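## Task

Take the plate in bay 13 and put it in bay 12, then take the plate in bay 21 and put it in bay 11. Every plate not on this list must end seated in the bay it belongs to. Each plate must finish lying flat within its bay's corner pieces with its cut corner toward the back left.

## Robot and tools

Robot: two Doosan M1013 six-joint arms, left_arm and right_arm, each carrying a Robotiq 2F-140 parallel gripper (140 mm full opening) and a wrist camera. Fixed head cameras cam_head_left and cam_head_right watch the deck; cam_left_wrist and cam_right_wrist ride on the hands. Cameras are the only source of where the plates actually are.

Frame: one shared scene frame, origin on the table top midway between the arms, +z up, +x away from the robot over the table, +y toward left_arm. Arm bases: left_arm at (-0.034, +0.547, 0) m, yawed slightly (quat_wxyz +0.999, 0, 0, +0.044); right_arm at (-0.023, -0.457, 0) m, unrotated. The arm names do not mean image left or right.

Deck: a bay is named by row then column (bay 23 = row 2, column 3). Row 1 is nearest the arms, row 4 farthest; column 1 is on the +y (left) side, column 4 on the right, and column 4 sits on a higher floor. At the start of the first job, sealed 96-well plates are in bays 11, 12, 13, 31, 32, 41, 43; the rest are empty. Plates begin with their cut corner at back left, and must end that way.

Tool execute_actions, argument actions: a list holding at most one item. An empty list just reports the state. An item with rows is a motion; an item with only steps is a wait (1 to 300 steps, counted from the previous result, with reply time included). Optional pictures (true/false) chooses whether camera images come back. A refused call sends nothing.

A motion item: rows is 1 to 15 rows, steps 1 to 15 (default 15), each step 1/30 s. Row k is applied on step k; if there are fewer rows, the final one repeats. Every row has exactly 18 numbers, even when one arm is idle: first left_arm's nine, then right_arm's nine. Each arm's nine are: six absolute joint target angles in radians (waist, shoulder, elbow, forearm roll, wrist pitch, wrist roll), in the same order as the Joint positions line, then gripper position, force_limit, speed, each in [-1, 1]. Joint ranges: elbow -2.792 to 2.792, all others -6.283 to 6.283. A target more than 0.010 rad outside a range and farther out than the current angle is refused; targets beyond the true stop (within 0.010 of the stated one) are clipped, reported by "joint sent to its limit". The drive caps joint target speed (2.09 rad/s waist and shoulder, 3.14 elbow, 3.93 wrist joints), ramps up over 0.3 s, keeps targets within a lead of the measured angle (0.456, 0.683, 0.854 rad by joint group), and shrinks a step if it would move the hand more than 70 mm. So big moves take several calls.

Gripper numbers are absolute commands, not offsets. position: +1 fully open, about -0.8 pads touching, -1 closes until blocked. force_limit: -1 about 14 N, 0 about 60 N, +1 about 107 N. speed: -1 about 30 mm/s, 0 about 140, +1 about 250. To leave a gripper unchanged, resend its previous three numbers; 0 is a real command. To squeeze harder while holding, raise force_limit and nudge position (-1 to -0.98). Closing pushes the fingertips about 24 mm farther out, so keep room above the deck; fingertips extend about 33 mm past the reported hand point when closed, 9 mm when open.

Results: per arm, end_effector_position (m) and end_effector_quat_wxyz in the scene frame, plus velocities; the point is between closed pads, and may be off at long reach. Joint positions and Joint velocities (rad, rad/s) and joint torques, one block per arm. object_status: 0 moving, 1 blocked while opening, 2 blocked while closing (a grip), 3 reached the request or pads met. position_measured is in counts, 3 open to 230 pads met. "joint command not followed" means the clearance check altered joint targets; HELD marks steps where the row was not fully sent. Camera calibration lines list cameras whose numbers changed. After a call the arms keep heading to the last row until they settle.

Tool zoom_image: camera (one of the four names) and region [x0, y0, x1, y1] in that camera's pixels, origin top-left, at most 504 by 504; shows the latest image closer. read_manual: only licence texts (section "licences"). finished_scene: pass the current scene number; it ends that job irreversibly and reports success, then gives the next job.

Avoid: dropping or tipping plates, anything leaving the table, arms touching each other, hard pressing. A joint torque over its load limit (waist and shoulder 302, elbow 142, wrists 40 N m) or an outside force of 144 N stops that arm for 10 s. Holding loads heats motors; MOTOR HOT warns before a brake stop. Expect occasional tugs on held parts. Finish by releasing and moving clear; plates must stay put without the robot.

Each tool is called after "Request:" by a JSON object that holds its "method" and its "body", one argument or row to a line.

## Session

Request:
{"method": "execute_actions", "body": {
  "actions": []
}}

Scene clock: 0.00 s of 9600.00 s.
left_arm: end_effector_position=(+0.6139, +0.6044, +0.3229) position_measured=3 object_status=3 end_effector_quat_wxyz=(-0.001, +0.999, +0.044, +0.001) end_effector_velocity=(-0.000, -0.000, +0.000) end_effector_angular_velocity=(+0.000, -0.000, +0.000) | right_arm: end_effector_position=(+0.6276, -0.4568, +0.3213) position_measured=3 object_status=3 end_effector_quat_wxyz=(-0.001, +1.000, +0.001, -0.001) end_effector_velocity=(-0.000, +0.000, +0.000) end_effector_angular_velocity=(+0.000, +0.000, +0.000)
Joint positions: left_arm=[-0.054  0.163  1.603  0.002  1.374  1.516] | right_arm=[-0.053  0.165  1.604  0.001  1.374  1.516]
Joint velocities: left_arm=[-0.    -0.    -0.     0.     0.    -0.001] | right_arm=[ 0.    -0.     0.     0.     0.001  0.   ]
Joint torques (N m, as the joint torque sensors report them, + toward a larger angle): no reading

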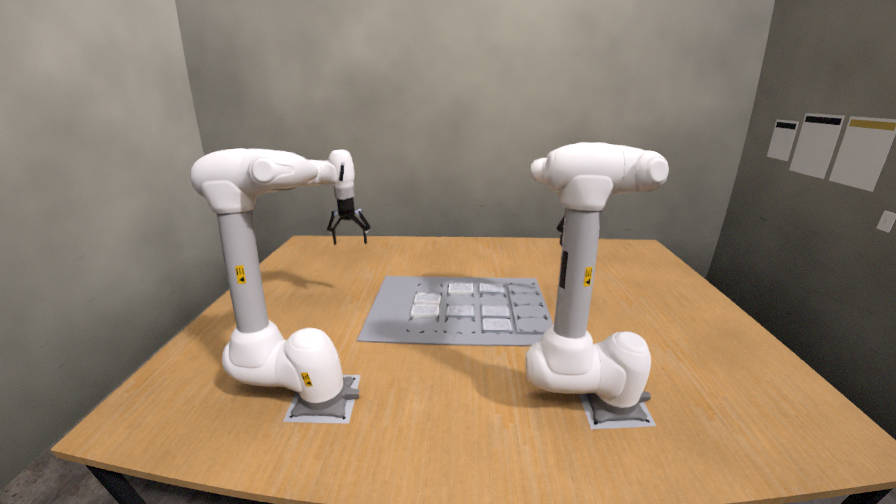

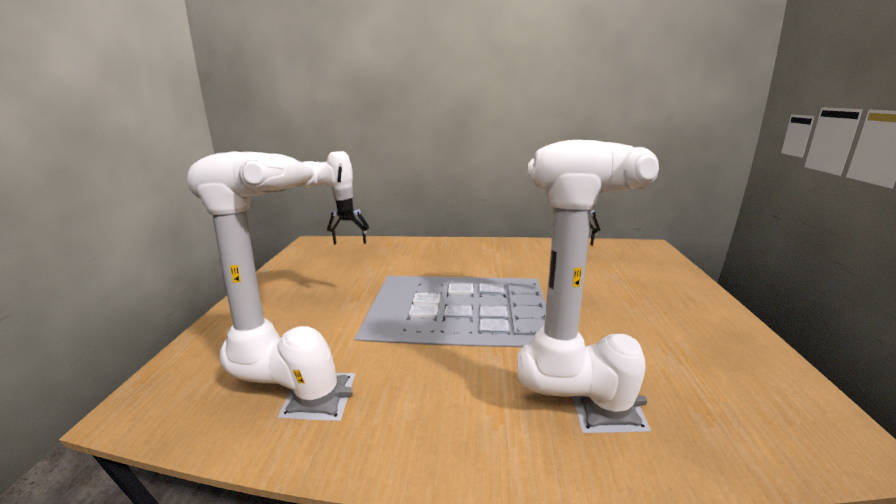

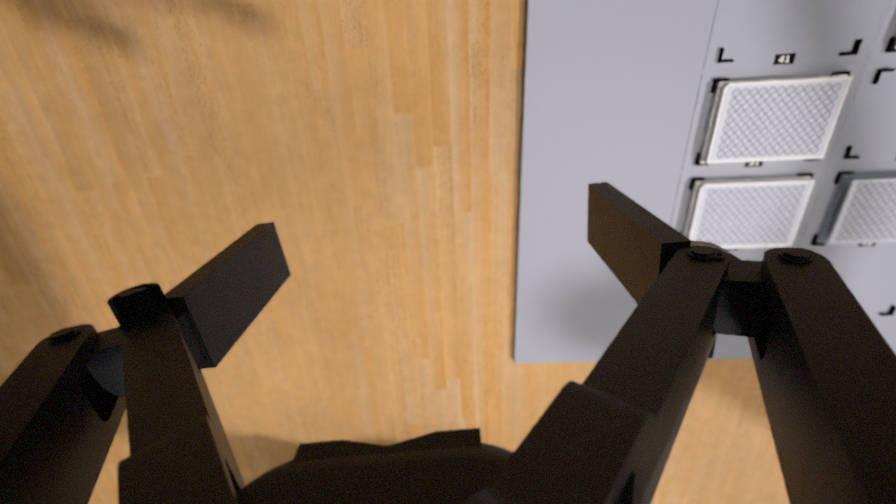

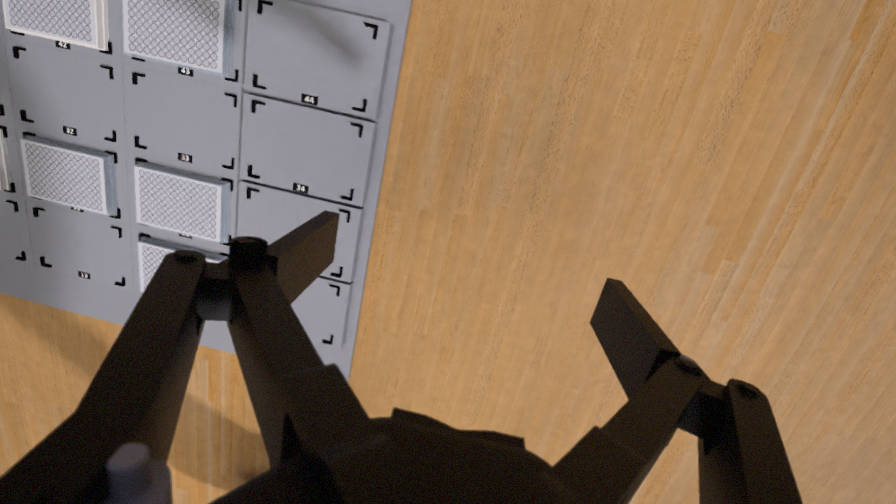

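Request:
{"method": "execute_actions", "body": {
  "actions": [
    {"rows": [[-0.6543,0.3026,1.9491,0,0.8899,-0.5663,0.42,-0.3,0, 0.6558,0.2223,2.0594,0,0.8599,3.7974,0.42,-0.3,0]], "steps": 15}
  ],
  "pictures": false
}}

Request:
{"method": "execute_actions", "body": {
  "actions": [
    {"steps": 36}
  ]
}}

Scene clock: 9.67 s of 9600.00 s.
left_arm: end_effector_position=(+0.6125, +0.4580, +0.2089) position_measured=76 object_status=0 end_effector_quat_wxyz=(-0.000, +0.990, +0.144, +0.000) end_effector_velocity=(-0.063, -0.331, -0.216) end_effector_angular_velocity=(-0.002, +0.002, +0.550) | right_arm: end_effector_position=(+0.5906, -0.3152, +0.2065) position_measured=76 object_status=0 end_effector_quat_wxyz=(-0.000, +0.995, -0.098, -0.000) end_effector_velocity=(-0.137, +0.324, -0.206) end_effector_angular_velocity=(-0.003, +0.002, -0.474)
Joint positions: left_arm=[-0.278  0.221  1.746  0.001  1.173  1.09 ] | right_arm=[0.172 0.189 1.792 0.001 1.162 1.939]
Joint velocities: left_arm=[-0.516  0.113  0.277 -0.002 -0.386 -1.066] | right_arm=[ 0.546  0.044  0.347 -0.002 -0.39   1.021]
Joint torques (N m, as the joint torque sensors report them, + toward a larger angle): left_arm=[  2.33 -62.29 -39.95   3.63  -0.62  -0.37] | right_arm=[  1.6  -58.78 -39.04   4.06   0.07  -0.16]
Steps of this call (steps 1 to 90: nothing new was sent; then 6.17 s passed at rest; steps 91 to 105: all 15 steps of this action). Readings (joint positions | what the end effector reports):
91: left_arm=[-0.054 0.163 1.603 0.002 1.374 1.516] | right_arm=[-0.053 0.165 1.604 0.001 1.374 1.516] | left_arm position_measured=3 object_status=0 | right_arm position_measured=3 object_status=0
92: left_arm=[-0.058 0.164 1.606 0.002 1.369 1.507] | right_arm=[-0.048 0.166 1.608 0.001 1.368 1.524] | left_arm position_measured=7 object_status=0 | right_arm position_measured=7 object_status=0
94: left_arm=[-0.088 0.173 1.629 0.002 1.337 1.451] | right_arm=[-0.019 0.169 1.638 0.001 1.335 1.581] | left_arm position_measured=22 object_status=0 | right_arm position_measured=22 object_status=0
98: left_arm=[-0.156 0.193 1.677 0.001 1.271 1.324] | right_arm=[0.049 0.177 1.700 0.001 1.265 1.707] | left_arm position_measured=52 object_status=0 | right_arm position_measured=52 object_status=0
105: the state above

Scene clock: 10.87 s of 9600.00 s.
left_arm: end_effector_position=(+0.5070, +0.2441, +0.0599) position_measured=76 object_status=3 end_effector_quat_wxyz=(+0.000, +0.707, +0.707, +0.000) end_effector_velocity=(-0.001, -0.001, +0.000) end_effector_angular_velocity=(-0.000, -0.000, +0.002) | right_arm: end_effector_position=(+0.4003, -0.0884, +0.0600) position_measured=76 object_status=3 end_effector_quat_wxyz=(-0.000, +0.707, -0.707, +0.000) end_effector_velocity=(-0.001, +0.000, -0.000) end_effector_angular_velocity=(+0.000, +0.000, -0.013)
Joint positions: left_arm=[-0.654  0.303  1.949 -0.     0.89  -0.566] | right_arm=[0.656 0.222 2.059 0.    0.86  3.796]
Joint velocities: left_arm=[-0.002 -0.001  0.    -0.    -0.    -0.003] | right_arm=[ 0.002 -0.     0.001  0.    -0.001  0.014]
Joint torques (N m, as the joint torque sensors report them, + toward a larger angle): left_arm=[  2.84 -67.96 -31.96   3.26  -0.05  -1.02] | right_arm=[  1.43 -51.75 -31.48   3.16   0.23   0.04]
Steps of this call (steps 1 to 36: the robot went on to your last target). Readings (joint positions | what the end effector reports):
1: left_arm=[-0.296 0.225 1.756 0.001 1.160 1.053] | right_arm=[0.191 0.190 1.803 0.001 1.149 1.974] | left_arm position_measured=76 object_status=0 | right_arm position_measured=76 object_status=0
2: left_arm=[-0.313 0.228 1.765 0.001 1.147 1.015] | right_arm=[0.210 0.191 1.814 0.001 1.136 2.009] | left_arm position_measured=76 object_status=3 | right_arm position_measured=76 object_status=3
4: left_arm=[-0.347 0.236 1.783 0.001 1.122 0.934] | right_arm=[0.248 0.194 1.836 0.001 1.112 2.081] | left_arm position_measured=76 object_status=3 | right_arm position_measured=76 object_status=3
8: left_arm=[-0.413 0.250 1.819 0.001 1.072 0.750] | right_arm=[0.323 0.199 1.877 0.001 1.066 2.238] | left_arm position_measured=76 object_status=3 | right_arm position_measured=76 object_status=3
36: the state above
camera_calibration (this result's frames):
cam_left_wrist: T_world_to_cam=[[0.987896, -0.150344, -0.0381742, -0.463642], [-0.123902, -0.912901, 0.388921, 0.257672], [-0.0933212, -0.379484, -0.92048, 0.363477], [0, 0, 0, 1]] pos_world=[0.523876, 0.303457, 0.21666]
cam_right_wrist: T_world_to_cam=[[-0.976538, -0.201425, -0.0761725, 0.386958], [-0.215278, 0.922056, 0.321664, 0.168239], [0.00544426, 0.330515, -0.943785, 0.283534], [0, 0, 0, 1]] pos_world=[0.412553, -0.170895, 0.242954]

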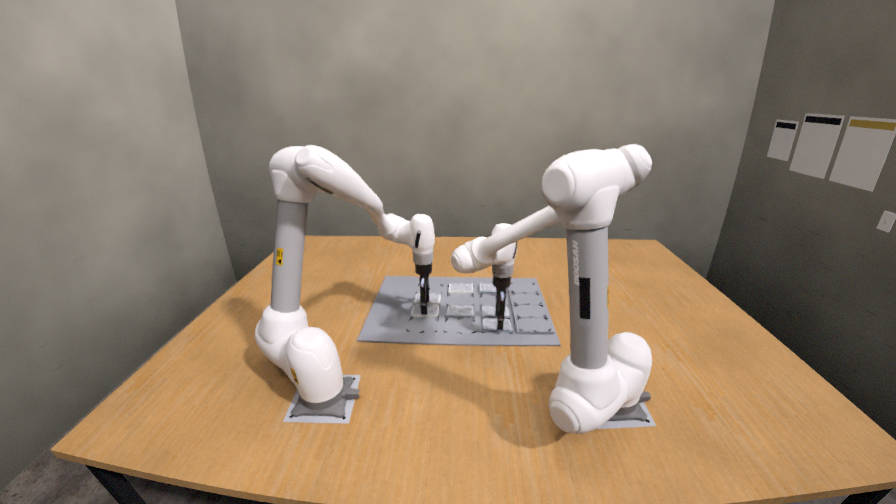

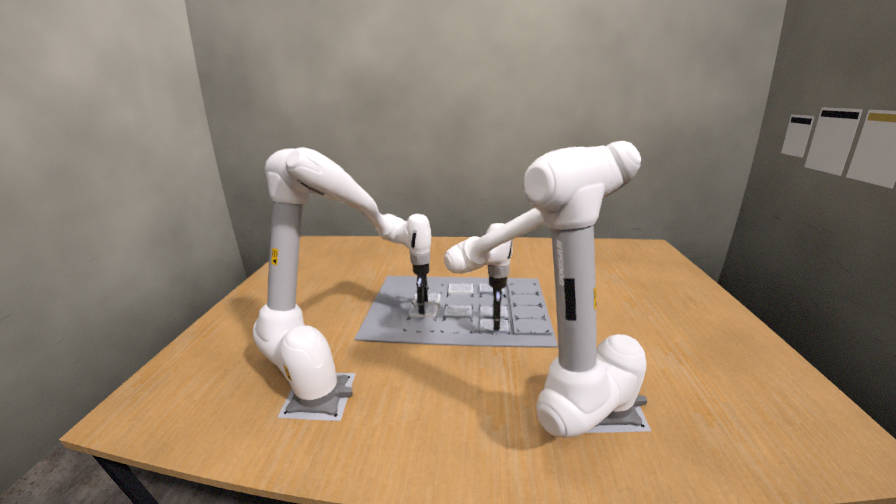

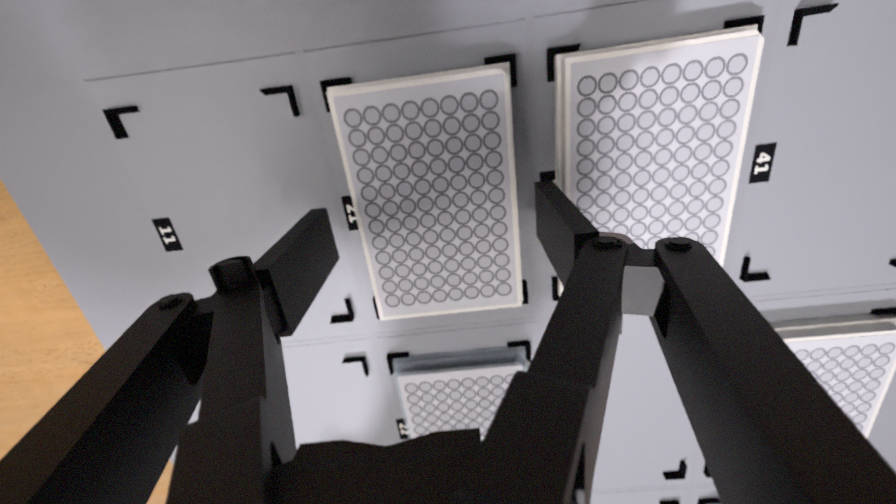

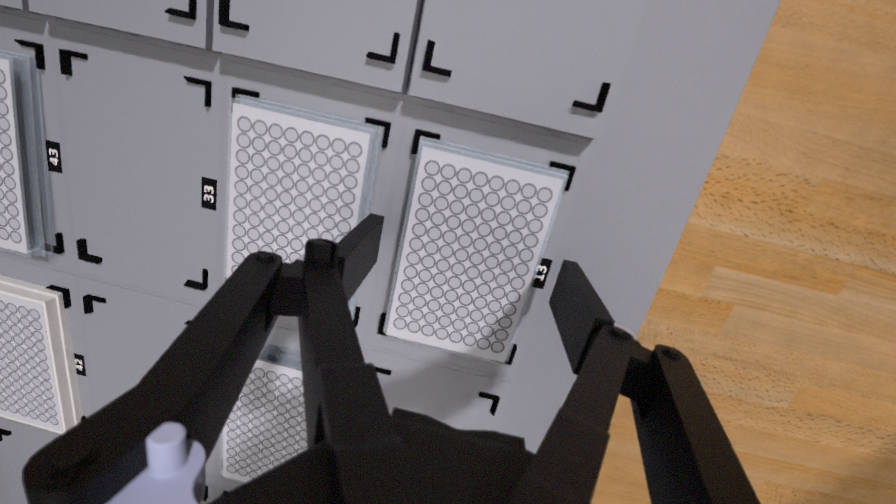

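Request:
{"method": "execute_actions", "body": {
  "actions": [
    {"rows": [[-0.6543,0.3243,1.9631,0,0.8542,-0.5763,0.42,-0.3,0, 0.6558,0.2461,2.0742,0,0.8213,3.7874,0.42,-0.3,0]], "steps": 13}
  ]
}}

Scene clock: 17.37 s of 9600.00 s.
left_arm: end_effector_position=(+0.5069, +0.2441, +0.0406) position_measured=76 object_status=3 end_effector_quat_wxyz=(+0.000, +0.704, +0.711, +0.000) end_effector_velocity=(+0.000, +0.001, -0.001) end_effector_angular_velocity=(-0.000, -0.000, +0.002) | right_arm: end_effector_position=(+0.4001, -0.0883, +0.0406) position_measured=76 object_status=3 end_effector_quat_wxyz=(-0.000, +0.711, -0.704, +0.000) end_effector_velocity=(-0.001, -0.000, -0.002) end_effector_angular_velocity=(-0.001, +0.002, +0.001)
Joint positions: left_arm=[-0.654  0.324  1.963 -0.     0.854 -0.576] | right_arm=[ 0.656  0.246  2.074 -0.     0.822  3.788]
Joint velocities: left_arm=[ 0.001  0.002  0.001 -0.    -0.003 -0.001] | right_arm=[-0.     0.002  0.001  0.001 -0.001 -0.001]
Joint torques (N m, as the joint torque sensors report them, + toward a larger angle): left_arm=[  1.05 -66.98 -31.8    3.39  -0.47  -0.88] | right_arm=[  2.09 -56.42 -30.01   3.13  -0.17   0.16]
Steps of this call (steps 1 to 30: the robot went on to your last target; steps 31 to 90: nothing new was sent; then 3.07 s passed at rest; steps 91 to 103: all 13 steps of this action). Readings (joint positions | what the end effector reports):
91: left_arm=[-0.654 0.303 1.949 -0.000 0.889 -0.566] | right_arm=[0.656 0.223 2.060 -0.000 0.859 3.797] | left_arm position_measured=76 object_status=3 | right_arm position_measured=76 object_status=3
92: left_arm=[-0.654 0.306 1.952 -0.000 0.883 -0.568] | right_arm=[0.656 0.226 2.062 -0.000 0.852 3.797] | left_arm position_measured=76 object_status=3 | right_arm position_measured=76 object_status=3
94: left_arm=[-0.654 0.317 1.959 -0.000 0.866 -0.573] | right_arm=[0.656 0.238 2.070 -0.000 0.834 3.792] | left_arm position_measured=76 object_status=3 | right_arm position_measured=76 object_status=3
98: left_arm=[-0.654 0.323 1.962 -0.000 0.856 -0.576] | right_arm=[0.656 0.245 2.073 -0.000 0.823 3.788] | left_arm position_measured=76 object_status=3 | right_arm position_measured=76 object_status=3
103: the state above
camera_calibration (this result's frames):
cam_left_wrist: T_world_to_cam=[[0.989359, -0.14039, -0.0381888, -0.467502], [-0.1147, -0.914105, 0.388915, 0.260803], [-0.0895086, -0.380397, -0.920482, 0.343957], [0, 0, 0, 1]] pos_world=[0.523229, 0.303609, 0.197323]
cam_right_wrist: T_world_to_cam=[[-0.974675, -0.210257, -0.0761568, 0.383801], [-0.223611, 0.920086, 0.32162, 0.177579], [0.00244793, 0.330505, -0.943801, 0.266367], [0, 0, 0, 1]] pos_world=[0.413138, -0.170726, 0.223514]

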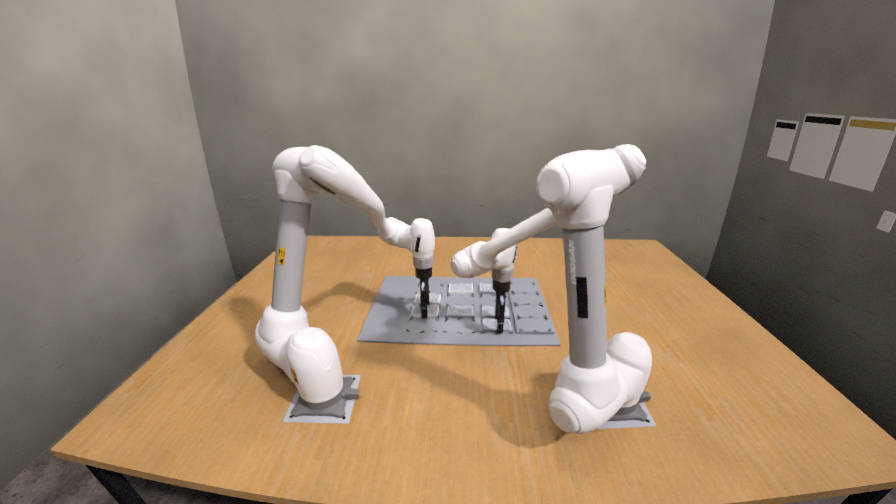

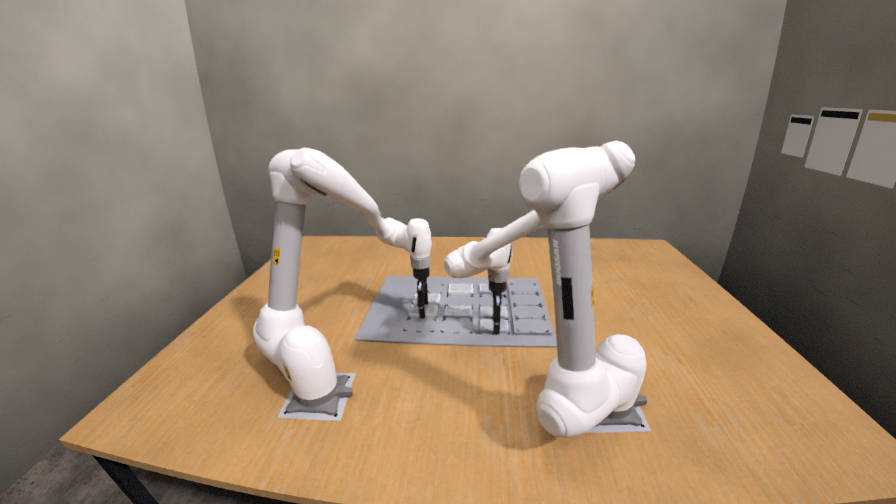

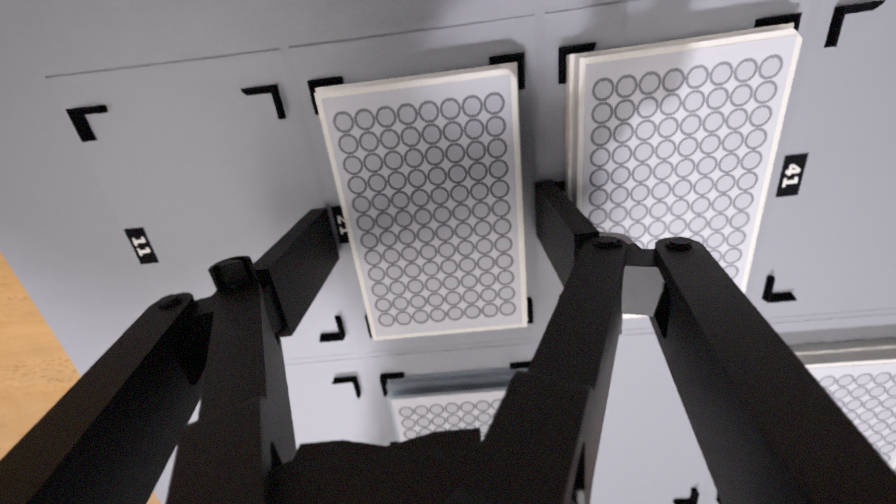

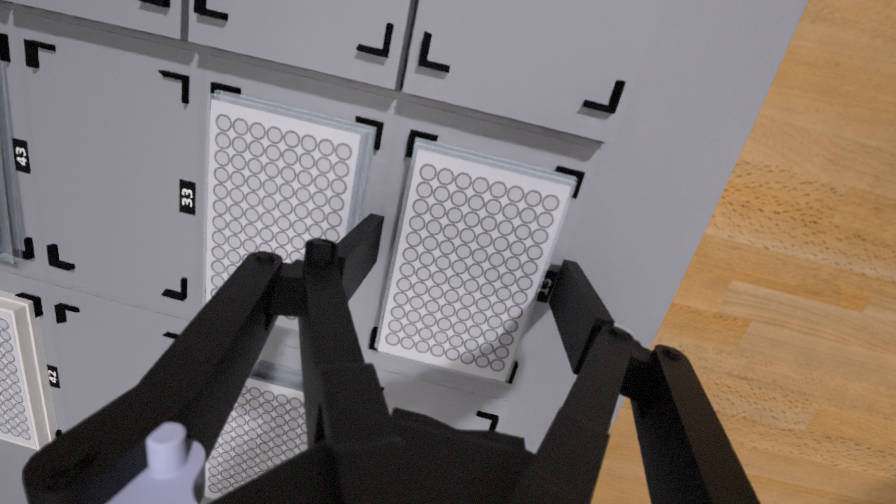

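Centered. Grip.

Request:
{"method": "execute_actions", "body": {
  "actions": [
    {"rows": [[-0.6543,0.3243,1.9631,0,0.8542,-0.5763,-1,-0.3,-0.6, 0.6558,0.2461,2.0742,0,0.8213,3.7874,-1,-0.3,-0.6]], "steps": 15}
  ],
  "pictures": false
}}

Request:
{"method": "execute_actions", "body": {
  "actions": [
    {"steps": 3}
  ]
}}

Request:
{"method": "zoom_image", "body": {
  "camera": "cam_right_wrist",
  "region": [340, 100, 640, 420]
}}

Request:
{"method": "zoom_image", "body": {
  "camera": "cam_left_wrist",
  "region": [260, 40, 580, 360]
}}

Scene clock: 20.87 s of 9600.00 s.
left_arm: end_effector_position=(+0.5070, +0.2441, +0.0405) position_measured=105 object_status=2 end_effector_quat_wxyz=(+0.000, +0.704, +0.711, +0.000) end_effector_velocity=(+0.001, +0.000, -0.000) end_effector_angular_velocity=(-0.000, -0.001, +0.001) | right_arm: end_effector_position=(+0.4001, -0.0883, +0.0405) position_measured=107 object_status=2 end_effector_quat_wxyz=(+0.000, +0.711, -0.704, -0.000) end_effector_velocity=(-0.000, +0.000, +0.001) end_effector_angular_velocity=(+0.001, -0.000, -0.000)
Joint positions: left_arm=[-0.654  0.324  1.963 -0.     0.854 -0.576] | right_arm=[0.656 0.246 2.074 0.    0.821 3.787]
Joint velocities: left_arm=[ 0.001  0.001 -0.     0.    -0.002 -0.   ] | right_arm=[-0.    -0.001  0.     0.     0.     0.   ]
Joint torques (N m, as the joint torque sensors report them, + toward a larger angle): left_arm=[ -3.89 -45.66 -18.09   1.28   0.32  -0.25] | right_arm=[  1.77 -36.24 -22.61   2.54  -2.45  -0.31]
Steps of this call (steps 1 to 15: the robot went on to your last target; steps 16 to 90: nothing new was sent; steps 91 to 105: all 15 steps of this action). Readings (joint positions | what the end effector reports):
91: left_arm=[-0.654 0.324 1.963 -0.000 0.854 -0.576] | right_arm=[0.656 0.246 2.074 0.000 0.821 3.787] | left_arm position_measured=76 object_status=0 | right_arm position_measured=76 object_status=0
92: left_arm=[-0.654 0.324 1.963 -0.000 0.854 -0.576] | right_arm=[0.656 0.246 2.074 0.000 0.821 3.787] | left_arm position_measured=78 object_status=0 | right_arm position_measured=78 object_status=0
94: left_arm=[-0.654 0.324 1.963 -0.000 0.854 -0.576] | right_arm=[0.656 0.246 2.074 0.000 0.821 3.787] | left_arm position_measured=86 object_status=0 | right_arm position_measured=86 object_status=0
98: left_arm=[-0.654 0.324 1.963 -0.000 0.854 -0.576] | right_arm=[0.656 0.246 2.074 0.000 0.821 3.787] | left_arm position_measured=102 object_status=0 | right_arm position_measured=102 object_status=0
105: the state above

Scene clock: 20.97 s of 9600.00 s.
left_arm: end_effector_position=(+0.5070, +0.2441, +0.0405) position_measured=105 object_status=2 end_effector_quat_wxyz=(+0.000, +0.704, +0.711, +0.000) end_effector_velocity=(-0.001, -0.000, +0.001) end_effector_angular_velocity=(+0.000, +0.000, -0.001) | right_arm: end_effector_position=(+0.4001, -0.0883, +0.0405) position_measured=107 object_status=2 end_effector_quat_wxyz=(+0.000, +0.711, -0.704, -0.000) end_effector_velocity=(-0.000, -0.000, +0.000) end_effector_angular_velocity=(-0.000, +0.000, -0.000)
Joint positions: left_arm=[-0.654  0.324  1.963 -0.     0.854 -0.576] | right_arm=[0.656 0.246 2.074 0.    0.821 3.787]
Joint velocities: left_arm=[-0.001 -0.001  0.     0.     0.001 -0.   ] | right_arm=[-0.    -0.001  0.     0.     0.001  0.   ]
Joint torques (N m, as the joint torque sensors report them, + toward a larger angle): left_arm=[ -0.34 -49.08 -16.28   1.33   0.6   -0.59] | right_arm=[  1.59 -37.54 -22.15   2.61  -2.51  -0.23]
Steps of this call (steps 1 to 3: the robot went on to your last target). Readings (joint positions | what the end effector reports):
1: left_arm=[-0.654 0.324 1.963 -0.000 0.854 -0.576] | right_arm=[0.656 0.246 2.074 0.000 0.821 3.787] | left_arm position_measured=105 object_status=2 | right_arm position_measured=107 object_status=2
2: left_arm=[-0.654 0.324 1.963 -0.000 0.854 -0.576] | right_arm=[0.656 0.246 2.074 0.000 0.821 3.787] | left_arm position_measured=105 object_status=2 | right_arm position_measured=107 object_status=2
3: the state above
camera_calibration (this result's frames):
cam_left_wrist: T_world_to_cam=[[0.989377, -0.140326, -0.0379778, -0.467609], [-0.114712, -0.914065, 0.389006, 0.260804], [-0.0893019, -0.380517, -0.920452, 0.343805], [0, 0, 0, 1]] pos_world=[0.523261, 0.303597, 0.197243]
cam_right_wrist: T_world_to_cam=[[-0.97468, -0.210256, -0.0761028, 0.383782], [-0.223592, 0.920078, 0.321657, 0.177623], [0.00239039, 0.330528, -0.943793, 0.266279], [0, 0, 0, 1]] pos_world=[0.413143, -0.170747, 0.223385]

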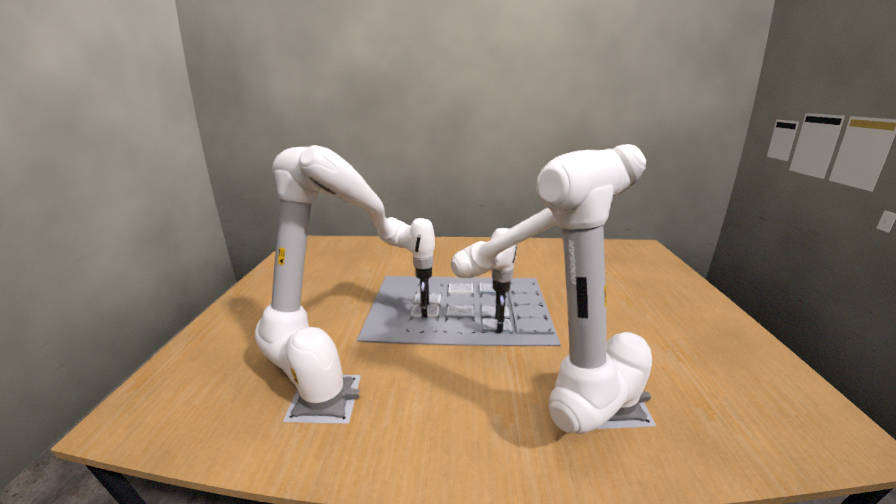

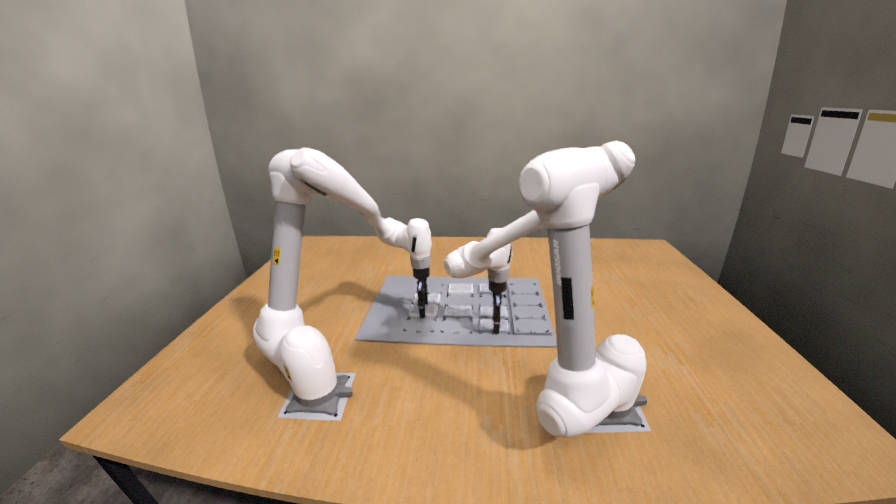

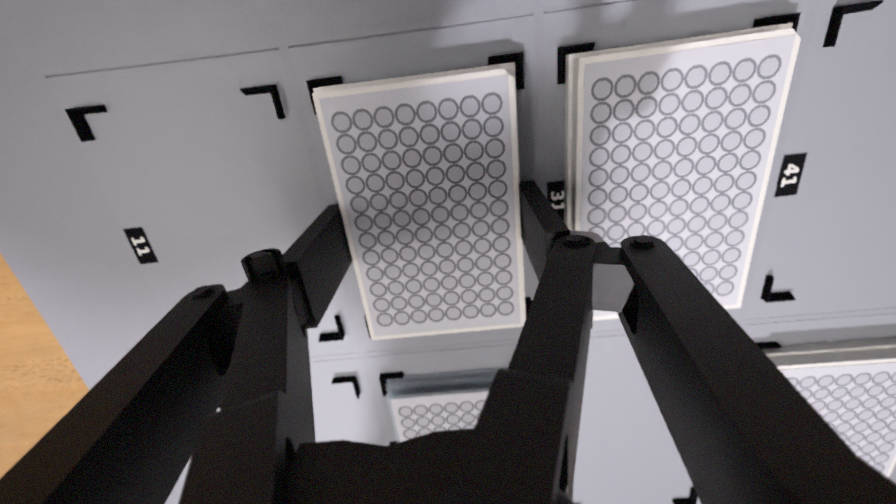

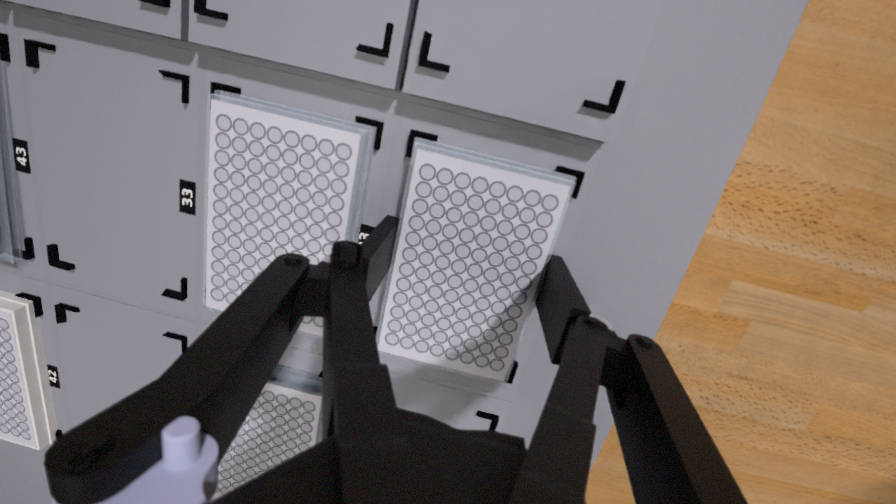

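Region (340, 100, 640, 420) of cam_right_wrist's 896x504 image, scaled by 1.575, with more detail than that image has; it fills the left 472 columns of this view, and the rest is white.

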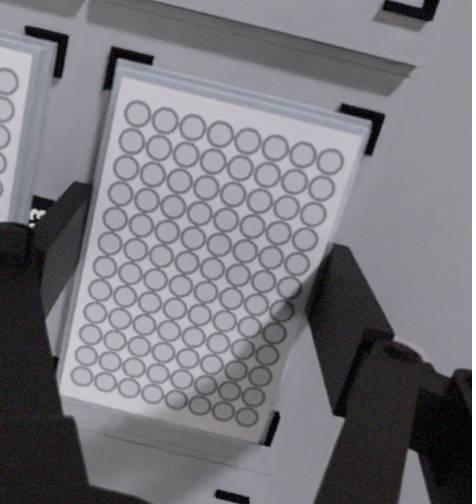

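Region (260, 40, 580, 360) of cam_left_wrist's 896x504 image, scaled by 1.575, with more detail than that image has.

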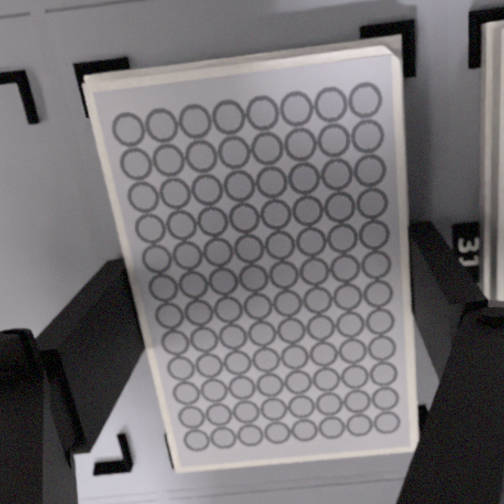

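Request:
{"method": "execute_actions", "body": {
  "actions": [
    {"rows":[[-0.6543,0.3200,1.9604,0,0.8612,-0.5763,-1,-0.3,-0.6,0.6558,0.2415,2.0713,0,0.8288,3.7874,-1,-0.3,-0.6],[-0.6543,0.3200,1.9604,0,0.8612,-0.5763,-1,-0.3,-0.6,0.6558,0.2415,2.0713,0,0.8288,3.7874,-1,-0.3,-0.6],[-0.6543,0.3200,1.9604,0,0.8612,-0.5763,-1,-0.3,-0.6,0.6558,0.2415,2.0713,0,0.8288,3.7874,-1,-0.3,-0.6],[-0.6543,0.3200,1.9604,0,0.8612,-0.5763,-1,-0.3,-0.6,0.6558,0.2415,2.0713,0,0.8288,3.7874,-1,-0.3,-0.6],[-0.6543,0.3200,1.9604,0,0.8612,-0.5763,-1,-0.3,-0.6,0.6558,0.2415,2.0713,0,0.8288,3.7874,-1,-0.3,-0.6],[-0.6543,0.3026,1.9491,0,0.8899,-0.5763,-1,-0.3,-0.6,0.6558,0.2223,2.0594,0,0.8599,3.7874,-1,-0.3,-0.6]],"steps":15}
  ],
  "pictures": false
}}

Scene clock: 31.67 s of 9600.00 s.
left_arm: end_effector_position=(+0.5069, +0.2441, +0.0595) position_measured=106 object_status=2 end_effector_quat_wxyz=(-0.000, +0.704, +0.711, -0.000) end_effector_velocity=(+0.000, -0.000, +0.005) end_effector_angular_velocity=(-0.001, -0.001, +0.001) | right_arm: end_effector_position=(+0.4002, -0.0884, +0.0596) position_measured=108 object_status=2 end_effector_quat_wxyz=(+0.000, +0.711, -0.704, +0.000) end_effector_velocity=(+0.000, +0.000, +0.004) end_effector_angular_velocity=(+0.000, -0.000, +0.000)
Joint positions: left_arm=[-0.654  0.303  1.949  0.     0.889 -0.576] | right_arm=[ 0.656  0.223  2.06  -0.     0.859  3.787]
Joint velocities: left_arm=[-0.    -0.005 -0.003 -0.     0.008 -0.   ] | right_arm=[ 0.    -0.005 -0.003 -0.     0.008  0.   ]
Joint torques (N m, as the joint torque sensors report them, + toward a larger angle): left_arm=[  0.71 -67.43 -35.04   2.89  -0.62  -0.42] | right_arm=[  1.82 -49.51 -31.58   3.1   -0.32  -0.25]
Steps of this call (steps 1 to 15: the robot went on to your last target; steps 16 to 90: nothing new was sent; then 7.20 s passed at rest; steps 91 to 105: all 15 steps of this action). Readings (joint positions | what the end effector reports):
91: left_arm=[-0.654 0.324 1.963 0.000 0.854 -0.576] | right_arm=[0.656 0.246 2.074 -0.000 0.821 3.787] | left_arm position_measured=105 object_status=2 | right_arm position_measured=107 object_status=2
92: left_arm=[-0.654 0.323 1.963 0.000 0.856 -0.576] | right_arm=[0.656 0.245 2.074 -0.000 0.823 3.787] | left_arm position_measured=105 object_status=2 | right_arm position_measured=107 object_status=2
94: left_arm=[-0.654 0.322 1.962 0.000 0.859 -0.576] | right_arm=[0.656 0.243 2.072 -0.000 0.826 3.787] | left_arm position_measured=106 object_status=2 | right_arm position_measured=108 object_status=2
98: left_arm=[-0.654 0.312 1.955 0.000 0.875 -0.576] | right_arm=[0.656 0.233 2.066 -0.000 0.843 3.787] | left_arm position_measured=106 object_status=2 | right_arm position_measured=108 object_status=2
105: the state above

Request:
{"method": "execute_actions", "body": {
  "actions": [
    {"rows":[[-0.6543,0.28,1.934,0,0.9276,-0.5763,-1,-0.3,-0.6,0.6558,0.198,2.043,0,0.9006,3.7874,-1,-0.3,-0.6],[-0.6543,0.28,1.934,0,0.9276,-0.5763,-1,-0.3,-0.6,0.6558,0.198,2.043,0,0.9006,3.7874,-1,-0.3,-0.6],[-0.6543,0.28,1.934,0,0.9276,-0.5763,-1,-0.3,-0.6,0.6558,0.198,2.043,0,0.9006,3.7874,-1,-0.3,-0.6],[-0.6543,0.28,1.934,0,0.9276,-0.5763,-1,-0.3,-0.6,0.6558,0.198,2.043,0,0.9006,3.7874,-1,-0.3,-0.6],[-0.6543,0.28,1.934,0,0.9276,-0.5763,-1,-0.3,-0.6,0.6558,0.198,2.043,0,0.9006,3.7874,-1,-0.3,-0.6],[-0.25,0.14,2.10,0,0.9016,-0.172,-1,-0.3,-0.6,0.6558,0.198,2.043,0,0.9006,3.7874,-1,-0.3,-0.6]],"steps":15}
  ],
  "pictures": false
}}

Scene clock: 37.67 s of 9600.00 s.
left_arm: end_effector_position=(+0.5141, +0.3523, +0.0839) position_measured=106 object_status=2 end_effector_quat_wxyz=(+0.000, +0.703, +0.711, +0.000) end_effector_velocity=(-0.011, +0.397, +0.014) end_effector_angular_velocity=(+0.001, +0.002, +0.003) | right_arm: end_effector_position=(+0.3999, -0.0885, +0.0806) position_measured=108 object_status=2 end_effector_quat_wxyz=(+0.000, +0.711, -0.704, -0.000) end_effector_velocity=(+0.000, +0.000, +0.001) end_effector_angular_velocity=(+0.001, -0.001, -0.000)
Joint positions: left_arm=[-0.489  0.223  2.003 -0.     0.914 -0.411] | right_arm=[0.656 0.198 2.043 0.    0.901 3.787]
Joint velocities: left_arm=[ 0.622 -0.217  0.253 -0.    -0.034  0.619] | right_arm=[-0.    -0.002 -0.001  0.     0.001  0.   ]
Joint torques (N m, as the joint torque sensors report them, + toward a larger angle): left_arm=[  0.33 -65.76 -34.62   3.05  -0.69  -0.59] | right_arm=[  2.89 -52.4  -32.98   3.28  -0.21  -0.34]
Steps of this call (steps 1 to 15: the robot went on to your last target; steps 16 to 90: nothing new was sent; then 2.50 s passed at rest; steps 91 to 105: all 15 steps of this action). Readings (joint positions | what the end effector reports):
91: left_arm=[-0.654 0.302 1.949 0.000 0.890 -0.576] | right_arm=[0.656 0.222 2.059 0.000 0.860 3.787] | left_arm position_measured=106 object_status=2 | right_arm position_measured=108 object_status=2
92: left_arm=[-0.654 0.299 1.947 -0.000 0.897 -0.576] | right_arm=[0.656 0.218 2.057 -0.000 0.868 3.787] | left_arm position_measured=106 object_status=2 | right_arm position_measured=108 object_status=2
94: left_arm=[-0.654 0.287 1.939 -0.000 0.915 -0.576] | right_arm=[0.656 0.206 2.048 0.000 0.887 3.787] | left_arm position_measured=106 object_status=2 | right_arm position_measured=108 object_status=2
98: left_arm=[-0.638 0.274 1.942 -0.000 0.922 -0.560] | right_arm=[0.656 0.199 2.044 0.000 0.899 3.787] | left_arm position_measured=106 object_status=2 | right_arm position_measured=108 object_status=2
105: the state above

Request:
{"method": "execute_actions", "body": {
  "actions": [
    {"rows":[[-0.25,0.14,2.10,0,0.9016,-0.172,-1,-0.3,-0.6,0.8493,0.3738,1.8222,0,0.9456,3.9809,-1,-0.3,-0.6]],"steps":15}
  ],
  "pictures": false
}}

Request:
{"method": "execute_actions", "body": {
  "actions": [
    {"rows":[[-0.25,0.14,2.10,0,0.9016,-0.172,-1,-0.3,-0.6,0.8493,0.3738,1.8222,0,0.9456,3.9809,-1,-0.3,-0.6],[-0.25,0.14,2.10,0,0.9016,-0.172,-1,-0.3,-0.6,0.8493,0.3738,1.8222,0,0.9456,3.9809,-1,-0.3,-0.6],[-0.25,0.14,2.10,0,0.9016,-0.172,-1,-0.3,-0.6,0.8493,0.3738,1.8222,0,0.9456,3.9809,-1,-0.3,-0.6],[-0.25,0.14,2.10,0,0.9016,-0.172,-1,-0.3,-0.6,0.8493,0.3909,1.8343,0,0.9164,3.9809,-1,-0.3,-0.6]],"steps":15}
  ]
}}

Scene clock: 45.57 s of 9600.00 s.
left_arm: end_effector_position=(+0.4896, +0.4965, +0.0871) position_measured=106 object_status=2 end_effector_quat_wxyz=(-0.000, +0.704, +0.711, -0.000) end_effector_velocity=(-0.000, -0.001, +0.000) end_effector_angular_velocity=(-0.000, -0.000, -0.001) | right_arm: end_effector_position=(+0.4007, +0.0715, +0.0704) position_measured=108 object_status=2 end_effector_quat_wxyz=(+0.000, +0.711, -0.704, -0.000) end_effector_velocity=(-0.011, +0.068, -0.007) end_effector_angular_velocity=(-0.001, +0.001, -0.002)
Joint positions: left_arm=[-0.25   0.14   2.1    0.     0.902 -0.172] | right_arm=[0.844 0.369 1.828 0.    0.944 3.976]
Joint velocities: left_arm=[-0.001 -0.     0.    -0.    -0.    -0.   ] | right_arm=[ 0.078  0.071 -0.089  0.     0.02   0.08 ]
Joint torques (N m, as the joint torque sensors report them, + toward a larger angle): left_arm=[  0.55 -49.95 -33.49   3.16  -0.29  -0.78] | right_arm=[ -7.03 -81.33 -31.34   2.96   0.26  -0.73]
Steps of this call (steps 1 to 30: the robot went on to your last target; steps 31 to 90: nothing new was sent; then 4.40 s passed at rest; steps 91 to 105: all 15 steps of this action). Readings (joint positions | what the end effector reports):
91: left_arm=[-0.250 0.140 2.100 0.000 0.902 -0.172] | right_arm=[0.656 0.198 2.043 -0.000 0.901 3.787] | left_arm position_measured=106 object_status=2 | right_arm position_measured=108 object_status=2
92: left_arm=[-0.250 0.140 2.100 0.000 0.902 -0.172] | right_arm=[0.660 0.202 2.038 -0.000 0.902 3.791] | left_arm position_measured=106 object_status=2 | right_arm position_measured=108 object_status=2
94: left_arm=[-0.250 0.140 2.100 0.000 0.902 -0.172] | right_arm=[0.691 0.229 2.003 -0.000 0.909 3.822] | left_arm position_measured=106 object_status=2 | right_arm position_measured=108 object_status=2
98: left_arm=[-0.250 0.140 2.100 0.000 0.902 -0.172] | right_arm=[0.761 0.293 1.923 -0.000 0.925 3.892] | left_arm position_measured=106 object_status=2 | right_arm position_measured=108 object_status=2
105: the state above

Scene clock: 46.07 s of 9600.00 s.
left_arm: end_effector_position=(+0.4896, +0.4965, +0.0871) position_measured=106 object_status=2 end_effector_quat_wxyz=(-0.000, +0.704, +0.711, -0.000) end_effector_velocity=(+0.000, +0.000, +0.000) end_effector_angular_velocity=(-0.000, -0.002, +0.000) | right_arm: end_effector_position=(+0.4002, +0.0758, +0.0531) position_measured=108 object_status=2 end_effector_quat_wxyz=(-0.000, +0.711, -0.704, -0.000) end_effector_velocity=(+0.000, +0.000, -0.002) end_effector_angular_velocity=(+0.001, -0.000, -0.000)
Joint positions: left_arm=[-0.25   0.14   2.1    0.     0.902 -0.172] | right_arm=[0.849 0.391 1.834 0.    0.917 3.981]
Joint velocities: left_arm=[ 0.001 -0.001 -0.     0.    -0.001  0.   ] | right_arm=[-0.     0.002  0.001  0.001 -0.004  0.   ]
Joint torques (N m, as the joint torque sensors report them, + toward a larger angle): left_arm=[  1.52 -52.83 -33.43   3.18  -0.51  -0.69] | right_arm=[  2.92 -71.3  -33.47   3.42  -0.09  -0.26]
Steps of this call (steps 1 to 15: all 15 steps of this action). Readings (joint positions | what the end effector reports):
1: left_arm=[-0.250 0.140 2.100 0.000 0.902 -0.172] | right_arm=[0.846 0.371 1.826 0.000 0.945 3.978] | left_arm position_measured=106 object_status=2 | right_arm position_measured=108 object_status=2
2: left_arm=[-0.250 0.140 2.100 0.000 0.902 -0.172] | right_arm=[0.847 0.372 1.824 0.000 0.945 3.979] | left_arm position_measured=106 object_status=2 | right_arm position_measured=108 object_status=2
4: left_arm=[-0.250 0.140 2.100 0.000 0.902 -0.172] | right_arm=[0.848 0.373 1.823 0.000 0.945 3.980] | left_arm position_measured=106 object_status=2 | right_arm position_measured=108 object_status=2
8: left_arm=[-0.250 0.140 2.100 0.000 0.902 -0.172] | right_arm=[0.849 0.388 1.832 0.000 0.922 3.981] | left_arm position_measured=106 object_status=2 | right_arm position_measured=108 object_status=2
15: the state above
camera_calibration (this result's frames):
cam_left_wrist: T_world_to_cam=[[0.989369, -0.140322, -0.0382032, -0.413172], [-0.114631, -0.914116, 0.38891, 0.471427], [-0.0894947, -0.380396, -0.920483, 0.481233], [0, 0, 0, 1]] pos_world=[0.505888, 0.556022, 0.24384]
cam_right_wrist: T_world_to_cam=[[-0.974685, -0.210219, -0.0761369, 0.419381], [-0.223568, 0.920067, 0.321705, 0.0224917], [0.00242274, 0.330583, -0.943774, 0.223963], [0, 0, 0, 1]] pos_world=[0.41325, -0.0065707, 0.236065]

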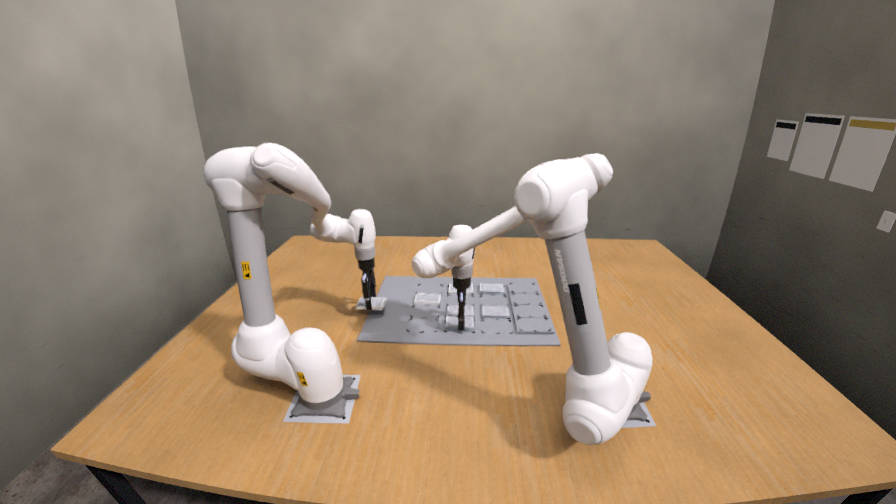

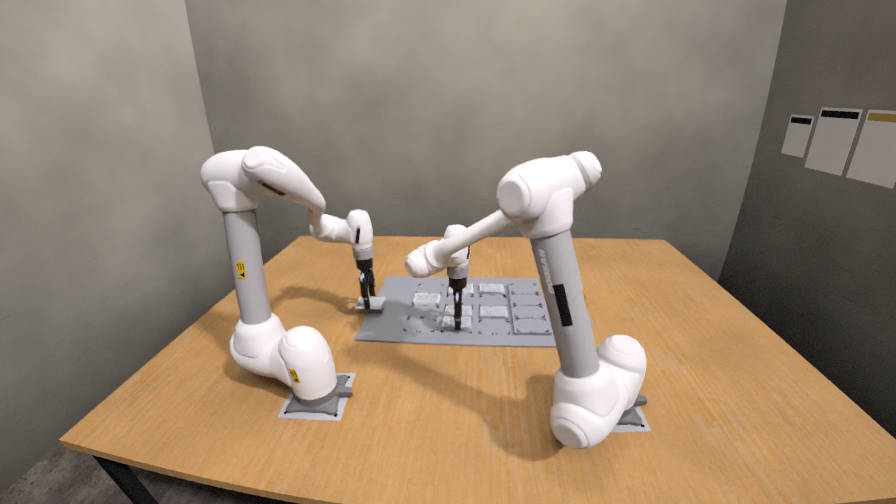

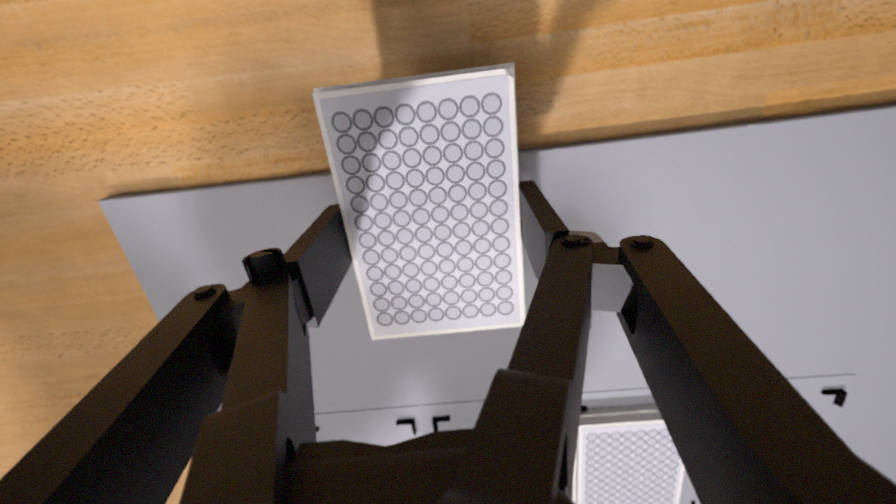

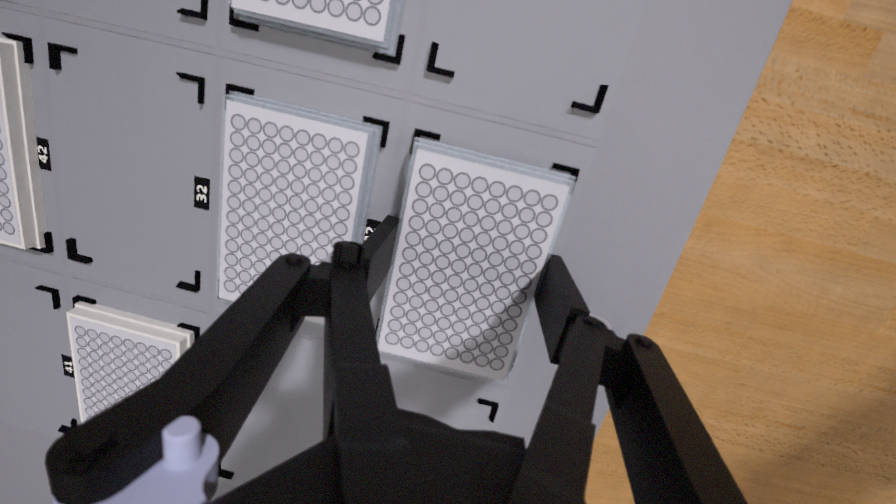

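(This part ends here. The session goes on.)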